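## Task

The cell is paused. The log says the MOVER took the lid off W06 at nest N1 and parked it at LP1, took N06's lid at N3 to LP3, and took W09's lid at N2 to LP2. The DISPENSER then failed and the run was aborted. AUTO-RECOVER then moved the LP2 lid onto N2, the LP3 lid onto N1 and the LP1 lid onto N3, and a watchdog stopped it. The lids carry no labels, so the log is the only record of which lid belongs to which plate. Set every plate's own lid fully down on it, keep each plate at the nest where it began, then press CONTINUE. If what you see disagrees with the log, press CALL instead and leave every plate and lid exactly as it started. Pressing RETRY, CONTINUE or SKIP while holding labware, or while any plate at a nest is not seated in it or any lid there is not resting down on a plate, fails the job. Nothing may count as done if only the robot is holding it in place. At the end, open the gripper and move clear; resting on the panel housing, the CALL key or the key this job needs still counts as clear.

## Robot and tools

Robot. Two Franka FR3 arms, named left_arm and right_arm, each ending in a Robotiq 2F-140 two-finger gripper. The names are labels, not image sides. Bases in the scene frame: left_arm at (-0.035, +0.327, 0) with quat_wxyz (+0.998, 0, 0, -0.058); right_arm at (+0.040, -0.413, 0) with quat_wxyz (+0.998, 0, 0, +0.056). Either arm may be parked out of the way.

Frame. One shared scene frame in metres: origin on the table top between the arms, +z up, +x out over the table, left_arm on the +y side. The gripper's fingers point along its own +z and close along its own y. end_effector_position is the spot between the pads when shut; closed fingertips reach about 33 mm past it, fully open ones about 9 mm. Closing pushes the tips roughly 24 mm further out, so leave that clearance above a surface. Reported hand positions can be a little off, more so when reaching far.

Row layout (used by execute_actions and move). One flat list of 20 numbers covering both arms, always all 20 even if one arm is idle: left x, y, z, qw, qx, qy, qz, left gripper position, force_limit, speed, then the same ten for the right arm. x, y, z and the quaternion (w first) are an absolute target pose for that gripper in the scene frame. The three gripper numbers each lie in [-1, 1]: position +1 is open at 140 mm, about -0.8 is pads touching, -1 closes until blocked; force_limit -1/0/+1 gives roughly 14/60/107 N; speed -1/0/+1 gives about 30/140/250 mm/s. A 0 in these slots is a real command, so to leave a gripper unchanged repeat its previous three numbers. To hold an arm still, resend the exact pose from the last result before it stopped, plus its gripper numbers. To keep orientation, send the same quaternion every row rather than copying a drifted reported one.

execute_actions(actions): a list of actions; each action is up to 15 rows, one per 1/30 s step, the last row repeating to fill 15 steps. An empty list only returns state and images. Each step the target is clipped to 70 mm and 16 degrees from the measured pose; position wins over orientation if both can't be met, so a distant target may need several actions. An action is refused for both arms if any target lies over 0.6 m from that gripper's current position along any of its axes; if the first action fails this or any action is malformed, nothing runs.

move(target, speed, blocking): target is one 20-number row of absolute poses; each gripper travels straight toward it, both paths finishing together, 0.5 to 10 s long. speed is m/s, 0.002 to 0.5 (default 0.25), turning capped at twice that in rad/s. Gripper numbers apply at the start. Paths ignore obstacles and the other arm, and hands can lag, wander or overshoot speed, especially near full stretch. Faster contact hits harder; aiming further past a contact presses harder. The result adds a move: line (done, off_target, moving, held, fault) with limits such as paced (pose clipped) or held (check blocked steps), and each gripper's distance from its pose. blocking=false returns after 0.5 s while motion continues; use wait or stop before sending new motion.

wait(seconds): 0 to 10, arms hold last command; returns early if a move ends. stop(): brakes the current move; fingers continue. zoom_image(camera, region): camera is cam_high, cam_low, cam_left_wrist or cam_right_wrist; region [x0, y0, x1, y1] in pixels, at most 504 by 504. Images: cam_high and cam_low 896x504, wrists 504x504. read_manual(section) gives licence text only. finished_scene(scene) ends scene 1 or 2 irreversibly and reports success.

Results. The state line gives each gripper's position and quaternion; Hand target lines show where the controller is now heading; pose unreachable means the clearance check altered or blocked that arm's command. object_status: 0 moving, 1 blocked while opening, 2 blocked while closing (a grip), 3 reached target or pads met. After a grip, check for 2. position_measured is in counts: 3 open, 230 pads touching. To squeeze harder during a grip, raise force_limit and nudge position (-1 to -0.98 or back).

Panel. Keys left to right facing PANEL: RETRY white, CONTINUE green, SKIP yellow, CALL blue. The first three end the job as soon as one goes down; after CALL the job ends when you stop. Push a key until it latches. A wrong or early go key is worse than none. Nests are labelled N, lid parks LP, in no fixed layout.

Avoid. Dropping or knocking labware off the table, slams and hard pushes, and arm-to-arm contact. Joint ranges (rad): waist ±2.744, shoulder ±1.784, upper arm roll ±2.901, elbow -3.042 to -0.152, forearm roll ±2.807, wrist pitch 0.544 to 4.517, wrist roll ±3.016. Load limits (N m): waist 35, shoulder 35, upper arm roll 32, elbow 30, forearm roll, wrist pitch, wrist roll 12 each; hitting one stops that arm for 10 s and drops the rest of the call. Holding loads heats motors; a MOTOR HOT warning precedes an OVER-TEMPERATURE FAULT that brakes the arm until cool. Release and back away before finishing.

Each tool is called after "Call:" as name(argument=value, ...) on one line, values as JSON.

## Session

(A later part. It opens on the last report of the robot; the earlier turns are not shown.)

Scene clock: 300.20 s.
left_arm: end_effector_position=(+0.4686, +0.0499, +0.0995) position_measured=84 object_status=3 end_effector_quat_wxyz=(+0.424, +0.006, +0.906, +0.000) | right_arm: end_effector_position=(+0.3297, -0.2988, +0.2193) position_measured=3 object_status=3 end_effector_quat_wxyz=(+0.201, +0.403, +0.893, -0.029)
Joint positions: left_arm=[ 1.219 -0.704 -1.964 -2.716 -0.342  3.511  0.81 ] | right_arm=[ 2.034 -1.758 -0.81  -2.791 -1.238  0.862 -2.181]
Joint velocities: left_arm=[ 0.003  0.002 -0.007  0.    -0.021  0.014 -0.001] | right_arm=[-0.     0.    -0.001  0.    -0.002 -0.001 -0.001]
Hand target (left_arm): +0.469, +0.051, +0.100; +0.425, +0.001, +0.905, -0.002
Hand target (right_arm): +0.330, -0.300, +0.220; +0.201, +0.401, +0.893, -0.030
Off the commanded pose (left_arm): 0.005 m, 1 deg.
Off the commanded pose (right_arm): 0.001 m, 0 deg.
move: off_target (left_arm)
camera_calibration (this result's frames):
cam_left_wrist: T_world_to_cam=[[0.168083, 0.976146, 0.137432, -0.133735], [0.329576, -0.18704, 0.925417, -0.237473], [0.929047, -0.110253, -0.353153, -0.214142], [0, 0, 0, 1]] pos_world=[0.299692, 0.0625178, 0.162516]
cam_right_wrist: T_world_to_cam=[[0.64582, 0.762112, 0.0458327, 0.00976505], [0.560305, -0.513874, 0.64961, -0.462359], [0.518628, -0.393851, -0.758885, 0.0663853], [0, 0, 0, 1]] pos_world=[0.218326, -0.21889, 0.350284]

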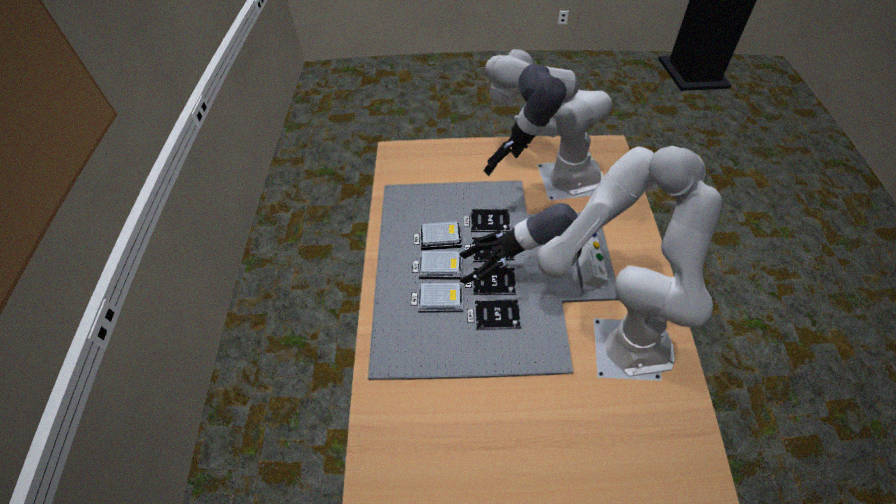

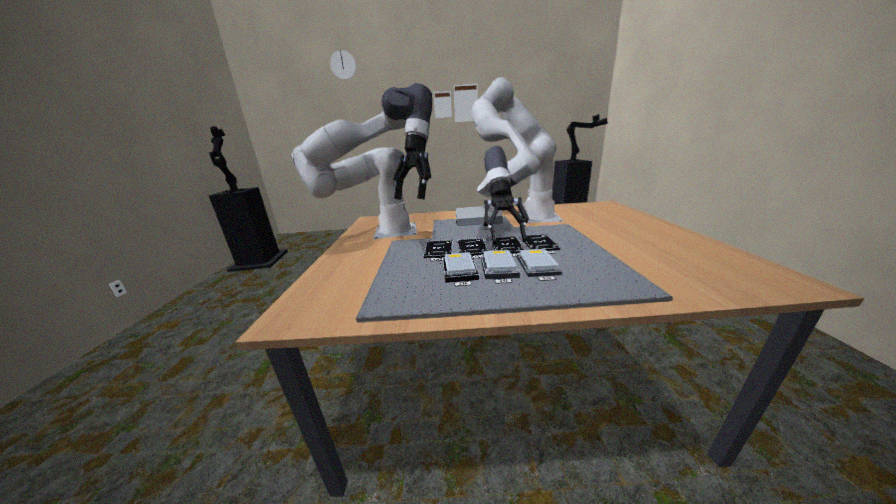

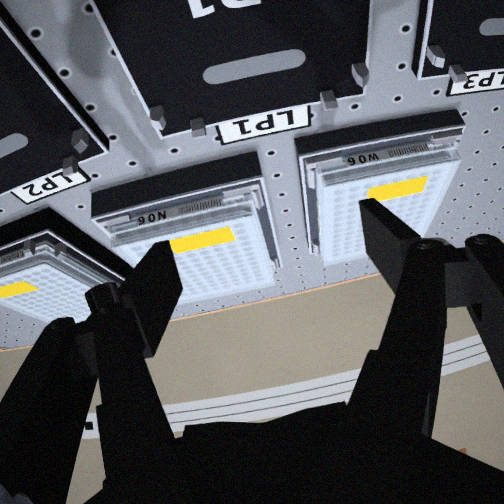

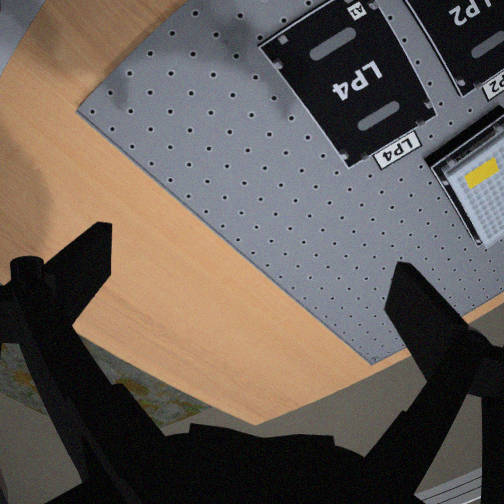

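Call:
move(target=[0.43,0.05,0.16,0.3,0,0.954,0,-1,-1,0.5,0.33,-0.30,0.22,0.2,0.4,0.89,-0.03,1,0,0], speed=0.15)

Call:
move(target=[0.12,0.02,0.22,0,0,1,0,-1,-1,0.5,0.33,-0.30,0.22,0.2,0.4,0.89,-0.03,1,0,0], speed=0.15)

Scene clock: 312.13 s.
left_arm: end_effector_position=(+0.4302, +0.0498, +0.1586) position_measured=230 object_status=3 end_effector_quat_wxyz=(+0.299, -0.007, +0.954, -0.002) | right_arm: end_effector_position=(+0.3297, -0.2988, +0.2193) position_measured=3 object_status=3 end_effector_quat_wxyz=(+0.201, +0.403, +0.893, -0.029)
Joint positions: left_arm=[ 0.659 -0.492 -1.301 -2.695 -0.258  2.991  0.971] | right_arm=[ 2.034 -1.758 -0.81  -2.791 -1.238  0.862 -2.181]
Joint velocities: left_arm=[ 0.     0.001  0.002  0.     0.01  -0.013  0.004] | right_arm=[ 0.001 -0.     0.     0.001  0.001  0.001 -0.001]
Hand target (left_arm): +0.430, +0.049, +0.158; +0.297, -0.002, +0.955, -0.001
Hand target (right_arm): +0.330, -0.300, +0.220; +0.201, +0.401, +0.893, -0.030
Off the commanded pose (left_arm): 0.001 m, 1 deg.
Off the commanded pose (right_arm): 0.001 m, 0 deg.
move: done
camera_calibration (this result's frames):
cam_left_wrist: T_world_to_cam=[[0.175188, 0.981515, 0.0770598, -0.129016], [0.567283, -0.164604, 0.806905, -0.364127], [0.804673, -0.0976451, -0.585633, -0.0679129], [0, 0, 0, 1]] pos_world=[0.283813, 0.060063, 0.263986]
cam_right_wrist: T_world_to_cam=[[0.645828, 0.762106, 0.0458276, 0.00976491], [0.560303, -0.513878, 0.649608, -0.462363], [0.51862, -0.393858, -0.758887, 0.066384], [0, 0, 0, 1]] pos_world=[0.218329, -0.218894, 0.350285]

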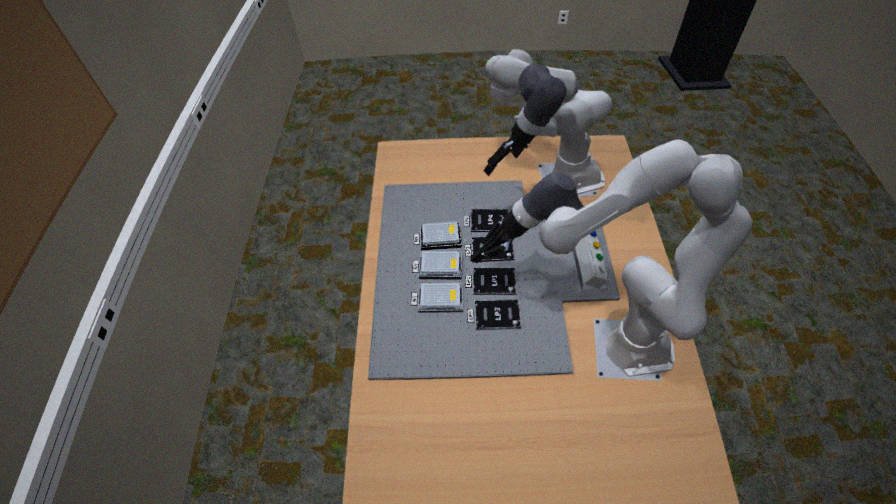

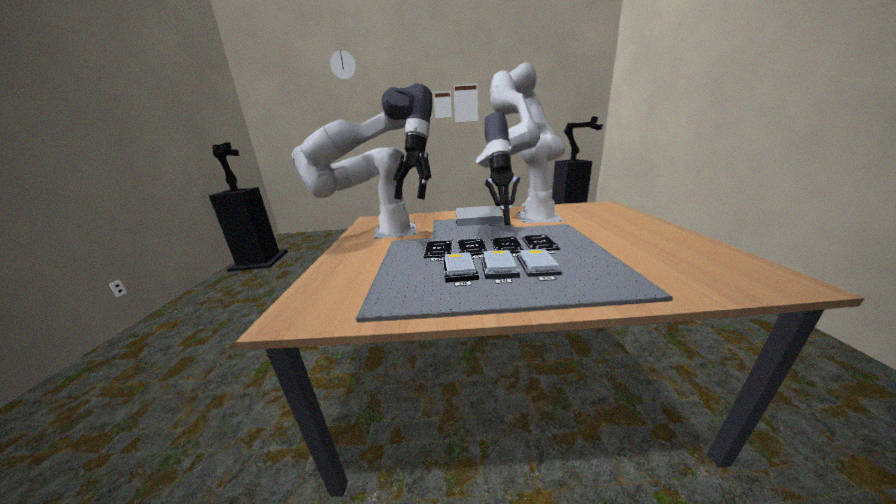

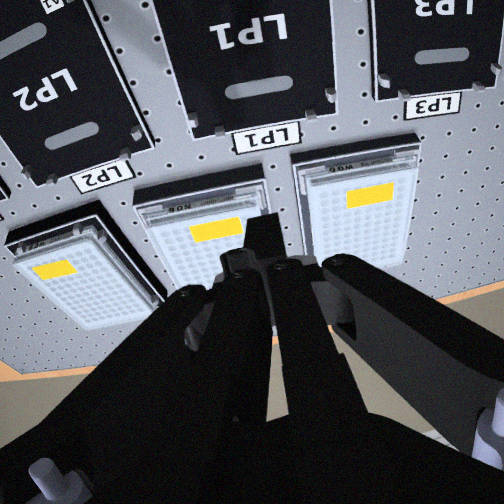

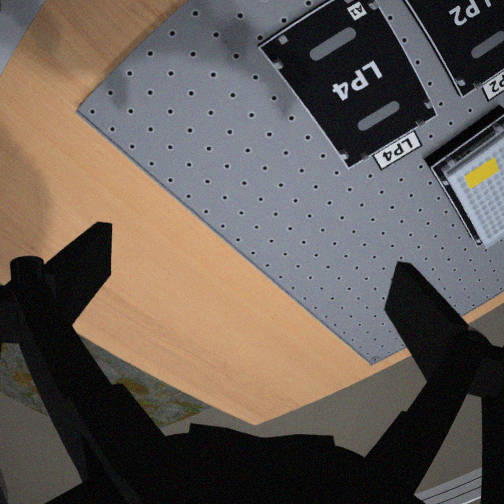

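Scene clock: 314.93 s.
left_arm: end_effector_position=(+0.1166, +0.0133, +0.2167) position_measured=230 object_status=3 end_effector_quat_wxyz=(-0.006, +0.009, +1.000, -0.003) | right_arm: end_effector_position=(+0.3297, -0.2988, +0.2193) position_measured=3 object_status=3 end_effector_quat_wxyz=(+0.201, +0.403, +0.893, -0.029)
Joint positions: left_arm=[-0.217 -0.816 -0.691 -2.642 -0.527  1.904  0.931] | right_arm=[ 2.034 -1.758 -0.81  -2.791 -1.238  0.862 -2.181]
Joint velocities: left_arm=[-0.001 -0.001  0.001  0.    -0.003 -0.012 -0.012] | right_arm=[ 0.001  0.     0.001 -0.001 -0.001 -0.001  0.001]
Hand target (left_arm): +0.116, +0.013, +0.218; -0.007, +0.003, +1.000, -0.004
Hand target (right_arm): +0.330, -0.300, +0.220; +0.201, +0.401, +0.893, -0.030
Off the commanded pose (left_arm): 0.008 m, 1 deg.
Off the commanded pose (right_arm): 0.001 m, 0 deg.
move: off_target (left_arm)
camera_calibration (this result's frames):
cam_left_wrist: T_world_to_cam=[[0.219748, 0.974581, -0.043607, -0.0216866], [0.924235, -0.193673, 0.329061, -0.176798], [0.312251, -0.112614, -0.943301, 0.350055], [0, 0, 0, 1]] pos_world=[0.0588633, 0.0263154, 0.387439]
cam_right_wrist: T_world_to_cam=[[0.64583, 0.762105, 0.0458265, 0.00976499], [0.560302, -0.513878, 0.649608, -0.462363], [0.518619, -0.393859, -0.758887, 0.0663835], [0, 0, 0, 1]] pos_world=[0.218329, -0.218895, 0.350285]

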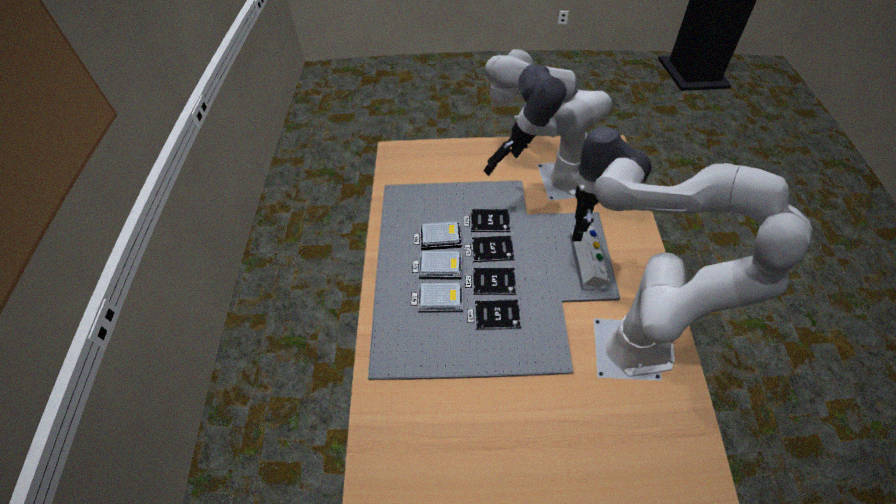

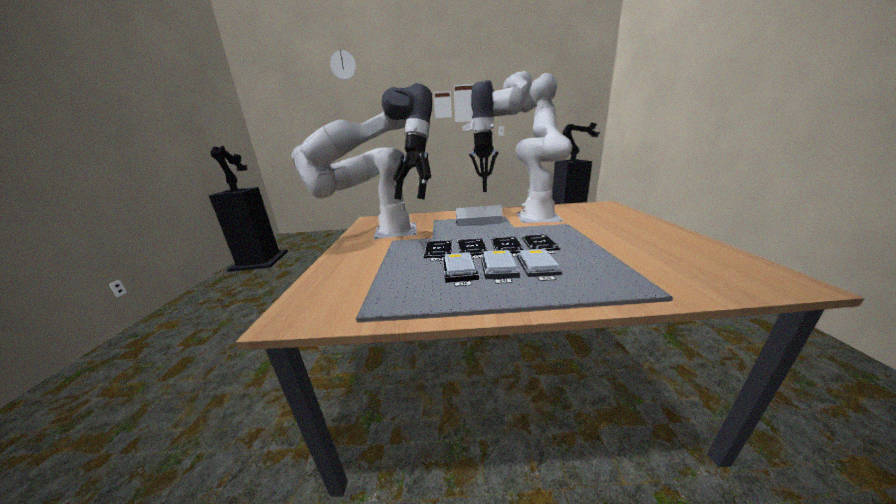

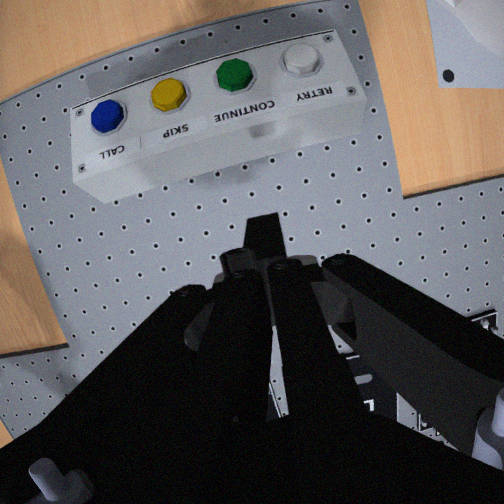

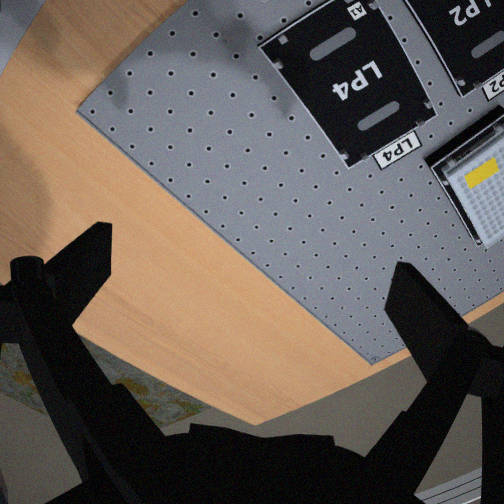

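Call:
move(target=[0.04,0.005,0.15,0,0,1,0,-1,-1,0.5,0.33,-0.30,0.22,0.2,0.4,0.89,-0.03,1,0,0], speed=0.08)

Call:
zoom_image(camera="cam_high", region=[550,190,650,300])

Scene clock: 324.47 s.
left_arm: end_effector_position=(+0.0378, +0.0044, +0.1500) position_measured=230 object_status=3 end_effector_quat_wxyz=(-0.003, +0.008, +1.000, +0.001) | right_arm: end_effector_position=(+0.3297, -0.2988, +0.2193) position_measured=3 object_status=3 end_effector_quat_wxyz=(+0.201, +0.403, +0.893, -0.029)
Joint positions: left_arm=[-0.342 -0.898 -0.894 -2.78  -0.734  1.986  0.823] | right_arm=[ 2.034 -1.758 -0.81  -2.791 -1.238  0.862 -2.181]
Joint velocities: left_arm=[ 0.005 -0.006 -0.007  0.    -0.013  0.    -0.02 ] | right_arm=[-0.    -0.    -0.001 -0.    -0.     0.001  0.001]
Hand target (left_arm): +0.038, +0.004, +0.150; -0.002, +0.000, +1.000, +0.000
Hand target (right_arm): +0.330, -0.300, +0.220; +0.201, +0.401, +0.893, -0.030
Off the commanded pose (left_arm): 0.002 m, 1 deg.
Off the commanded pose (right_arm): 0.001 m, 0 deg.
move: done
camera_calibration (this result's frames):
cam_left_wrist: T_world_to_cam=[[0.218163, 0.975298, -0.0346264, 0.000104137], [0.922735, -0.194593, 0.332705, -0.084243], [0.317749, -0.104535, -0.942395, 0.310374], [0, 0, 0, 1]] pos_world=[-0.0209096, 0.0159503, 0.320527]
cam_right_wrist: T_world_to_cam=[[0.645838, 0.762099, 0.0458226, 0.0097642], [0.5603, -0.513883, 0.649606, -0.462367], [0.518611, -0.393865, -0.758889, 0.0663826], [0, 0, 0, 1]] pos_world=[0.218332, -0.218898, 0.350286]

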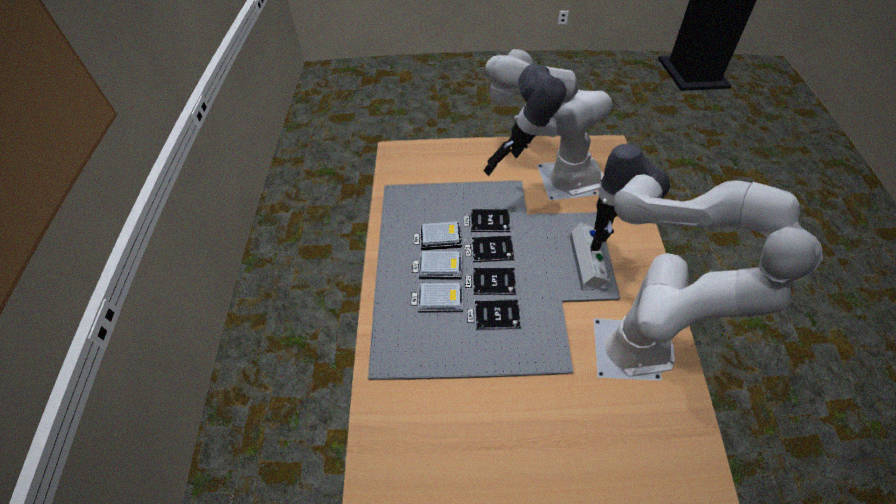

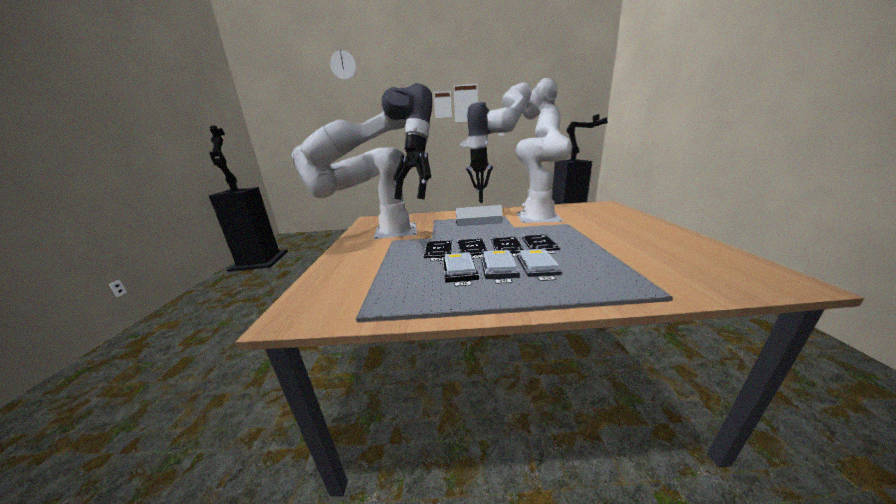

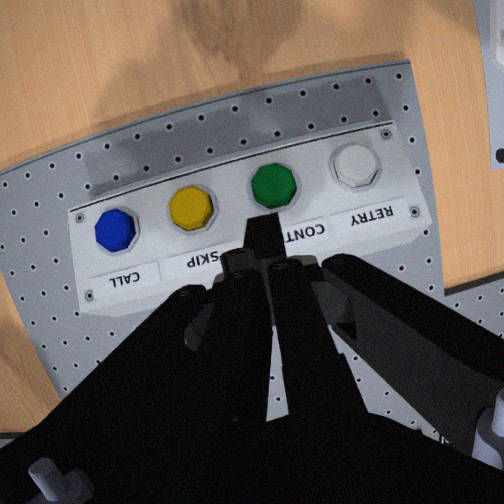

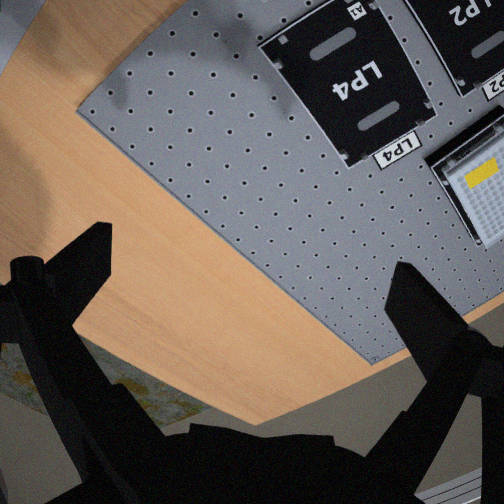

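Region (550, 190, 650, 300) of cam_high's 896x504 image, scaled by 4.582, with more detail than that image has; it fills the left 458 columns of this view, and the rest is white.

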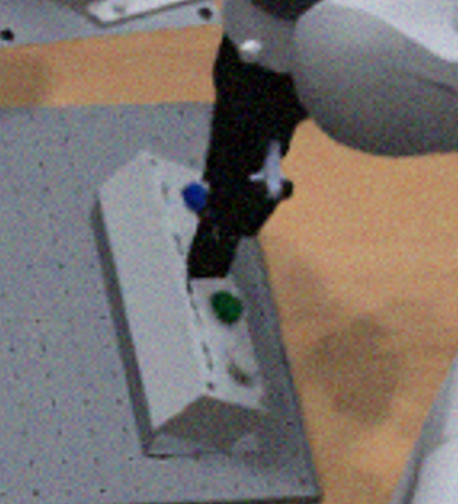

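Call:
move(target=[0.005,0.008,0.124,0.174,0,0.985,0,-1,-1,0.5,0.33,-0.30,0.22,0.2,0.4,0.89,-0.03,1,0,0], speed=0.06)

Call:
zoom_image(camera="cam_high", region=[550,190,650,300])

Scene clock: 337.57 s.
left_arm: end_effector_position=(+0.0017, +0.0083, +0.1230) position_measured=230 object_status=3 end_effector_quat_wxyz=(+0.170, +0.013, +0.985, +0.001) | right_arm: end_effector_position=(+0.3297, -0.2988, +0.2193) position_measured=3 object_status=3 end_effector_quat_wxyz=(+0.201, +0.403, +0.893, -0.029)
Joint positions: left_arm=[-0.521 -1.228 -1.245 -2.837 -0.862  1.996  0.567] | right_arm=[ 2.034 -1.758 -0.81  -2.791 -1.238  0.862 -2.181]
Joint velocities: left_arm=[ 0.    -0.007 -0.005  0.001 -0.009 -0.008 -0.027] | right_arm=[-0.001  0.     0.001 -0.     0.001  0.    -0.   ]
Hand target (left_arm): +0.000, +0.008, +0.123; +0.170, +0.006, +0.985, -0.000
Hand target (right_arm): +0.330, -0.300, +0.220; +0.201, +0.401, +0.893, -0.030
Off the commanded pose (left_arm): 0.004 m, 2 deg.
Off the commanded pose (right_arm): 0.001 m, 0 deg.
move: off_target (left_arm)
camera_calibration (this result's frames):
cam_left_wrist: T_world_to_cam=[[0.227306, 0.972984, 0.0404275, -0.00598373], [0.752092, -0.201771, 0.627413, -0.0770418], [0.618619, -0.112209, -0.777637, 0.276096], [0, 0, 0, 1]] pos_world=[-0.111496, 0.0212579, 0.263281]
cam_right_wrist: T_world_to_cam=[[0.645843, 0.762094, 0.0458207, 0.00976296], [0.5603, -0.513888, 0.649602, -0.46237], [0.518604, -0.393868, -0.758893, 0.0663836], [0, 0, 0, 1]] pos_world=[0.218334, -0.218901, 0.350287]

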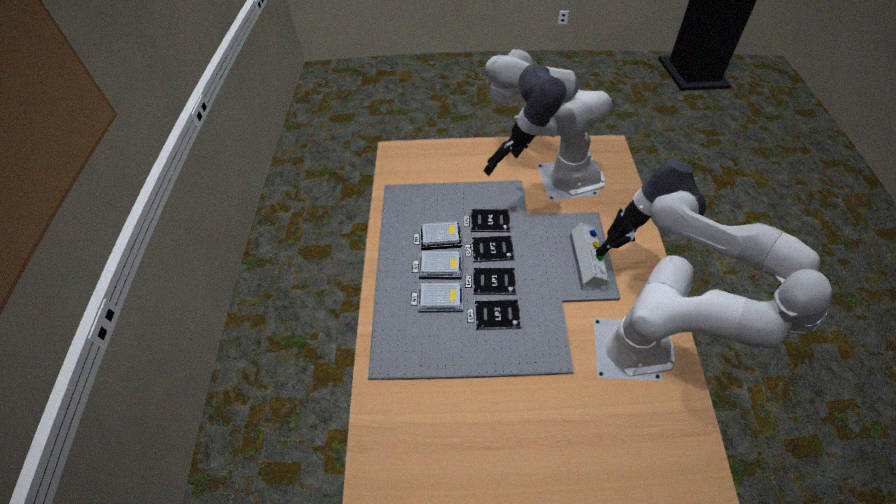

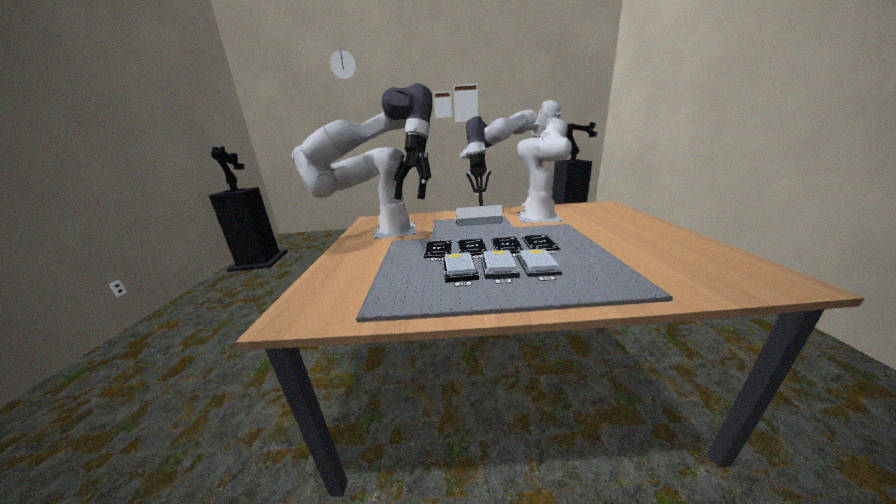

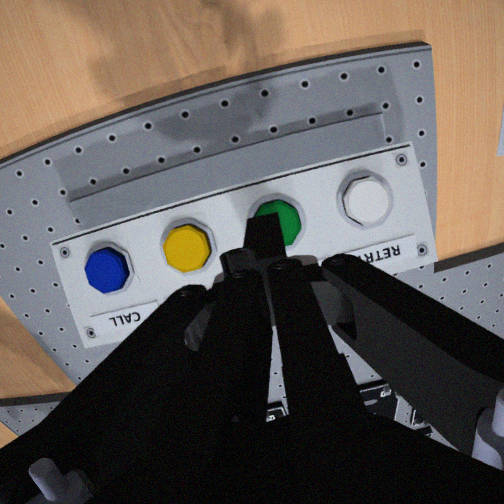

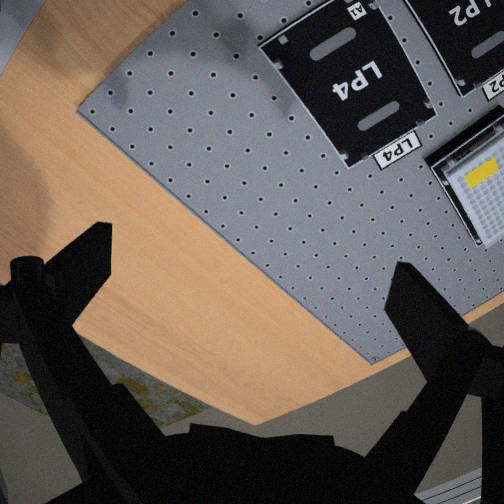

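Region (550, 190, 650, 300) of cam_high's 896x504 image, scaled by 4.582, with more detail than that image has; it fills the left 458 columns of this view, and the rest is white.

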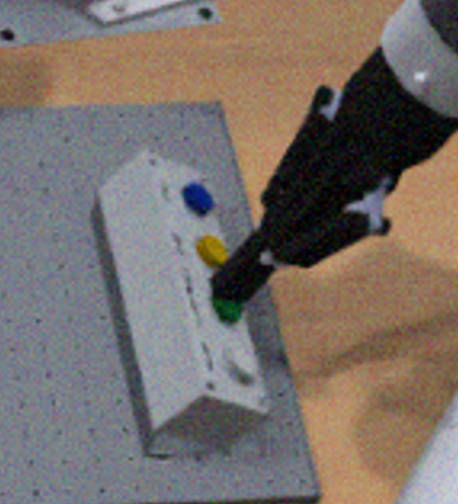

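Call:
move(target=[0.008,0.0135,0.108,0.174,0,0.985,0,-1,-1,0.5,0.33,-0.30,0.22,0.2,0.4,0.89,-0.03,1,0,0], speed=0.015)

Call:
move(target=[0.0105,0.0135,0.101,0.174,0,0.985,0,-1,-1,0.5,0.33,-0.30,0.22,0.2,0.4,0.89,-0.03,1,0,0], speed=0.008)

Scene clock: 342.60 s.
left_arm: end_effector_position=(+0.0047, +0.0105, +0.1163) position_measured=230 object_status=3 end_effector_quat_wxyz=(+0.173, +0.007, +0.985, +0.001) | right_arm: end_effector_position=(+0.3298, -0.2988, +0.2193) position_measured=3 object_status=3 end_effector_quat_wxyz=(+0.201, +0.403, +0.893, -0.029)
Joint positions: left_arm=[-0.521 -1.229 -1.267 -2.849 -0.88   2.011  0.558] | right_arm=[ 2.034 -1.758 -0.81  -2.791 -1.238  0.862 -2.181]
Joint velocities: left_arm=[ 0.001  0.001 -0.001  0.    -0.    -0.    -0.001] | right_arm=[-0.    -0.001 -0.001 -0.001 -0.    -0.001 -0.   ]
move: unfinished (the scene ended)
camera_calibration (this result's frames):
cam_left_wrist: T_world_to_cam=[[0.215842, 0.975671, 0.0384365, -0.00837526], [0.750654, -0.19098, 0.632491, -0.0754277], [0.624444, -0.107666, -0.773613, 0.268757], [0, 0, 0, 1]] pos_world=[-0.109396, 0.0227022, 0.255943]
cam_right_wrist: T_world_to_cam=[[0.645848, 0.76209, 0.0458184, 0.0097621], [0.560299, -0.513892, 0.649599, -0.462373], [0.518599, -0.393871, -0.758895, 0.0663838], [0, 0, 0, 1]] pos_world=[0.218336, -0.218903, 0.350288]
The task's run has ended: the event that ends the task has happened. This ends this scene only. If you have not yet called finished_scene for this scene, call it to go on to the next scene.

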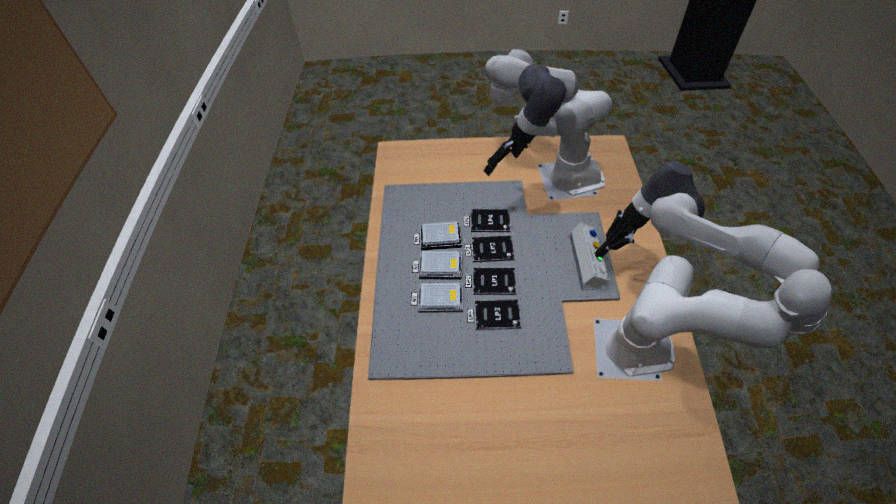

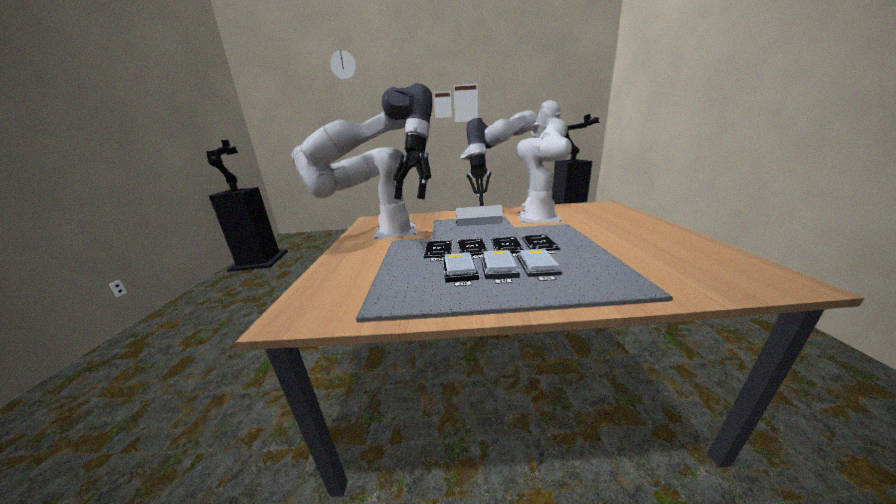

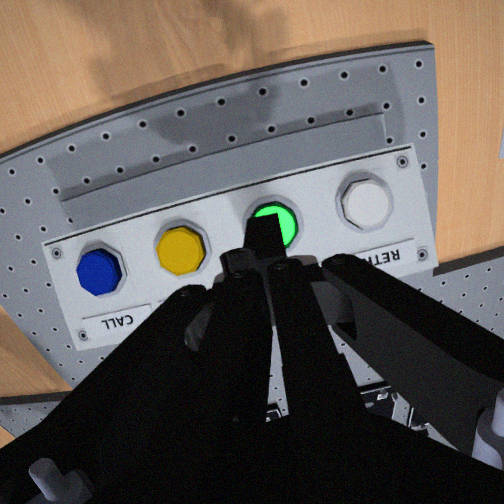

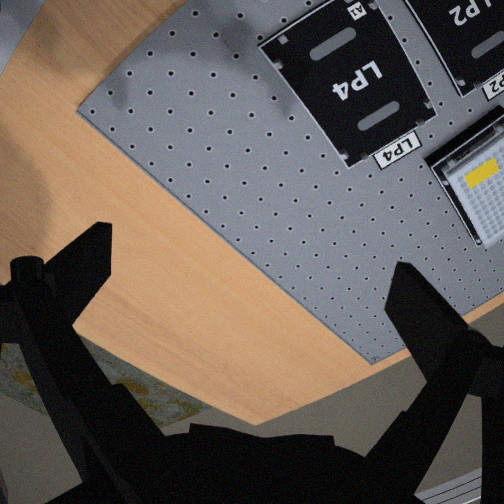

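The task's run has ended: the event that ends the task has happened. This scene is finished. If you have not yet called finished_scene for this scene, call it to go on to the next scene.

Call:
finished_scene(scene=1)

The scene is finished: the task was done.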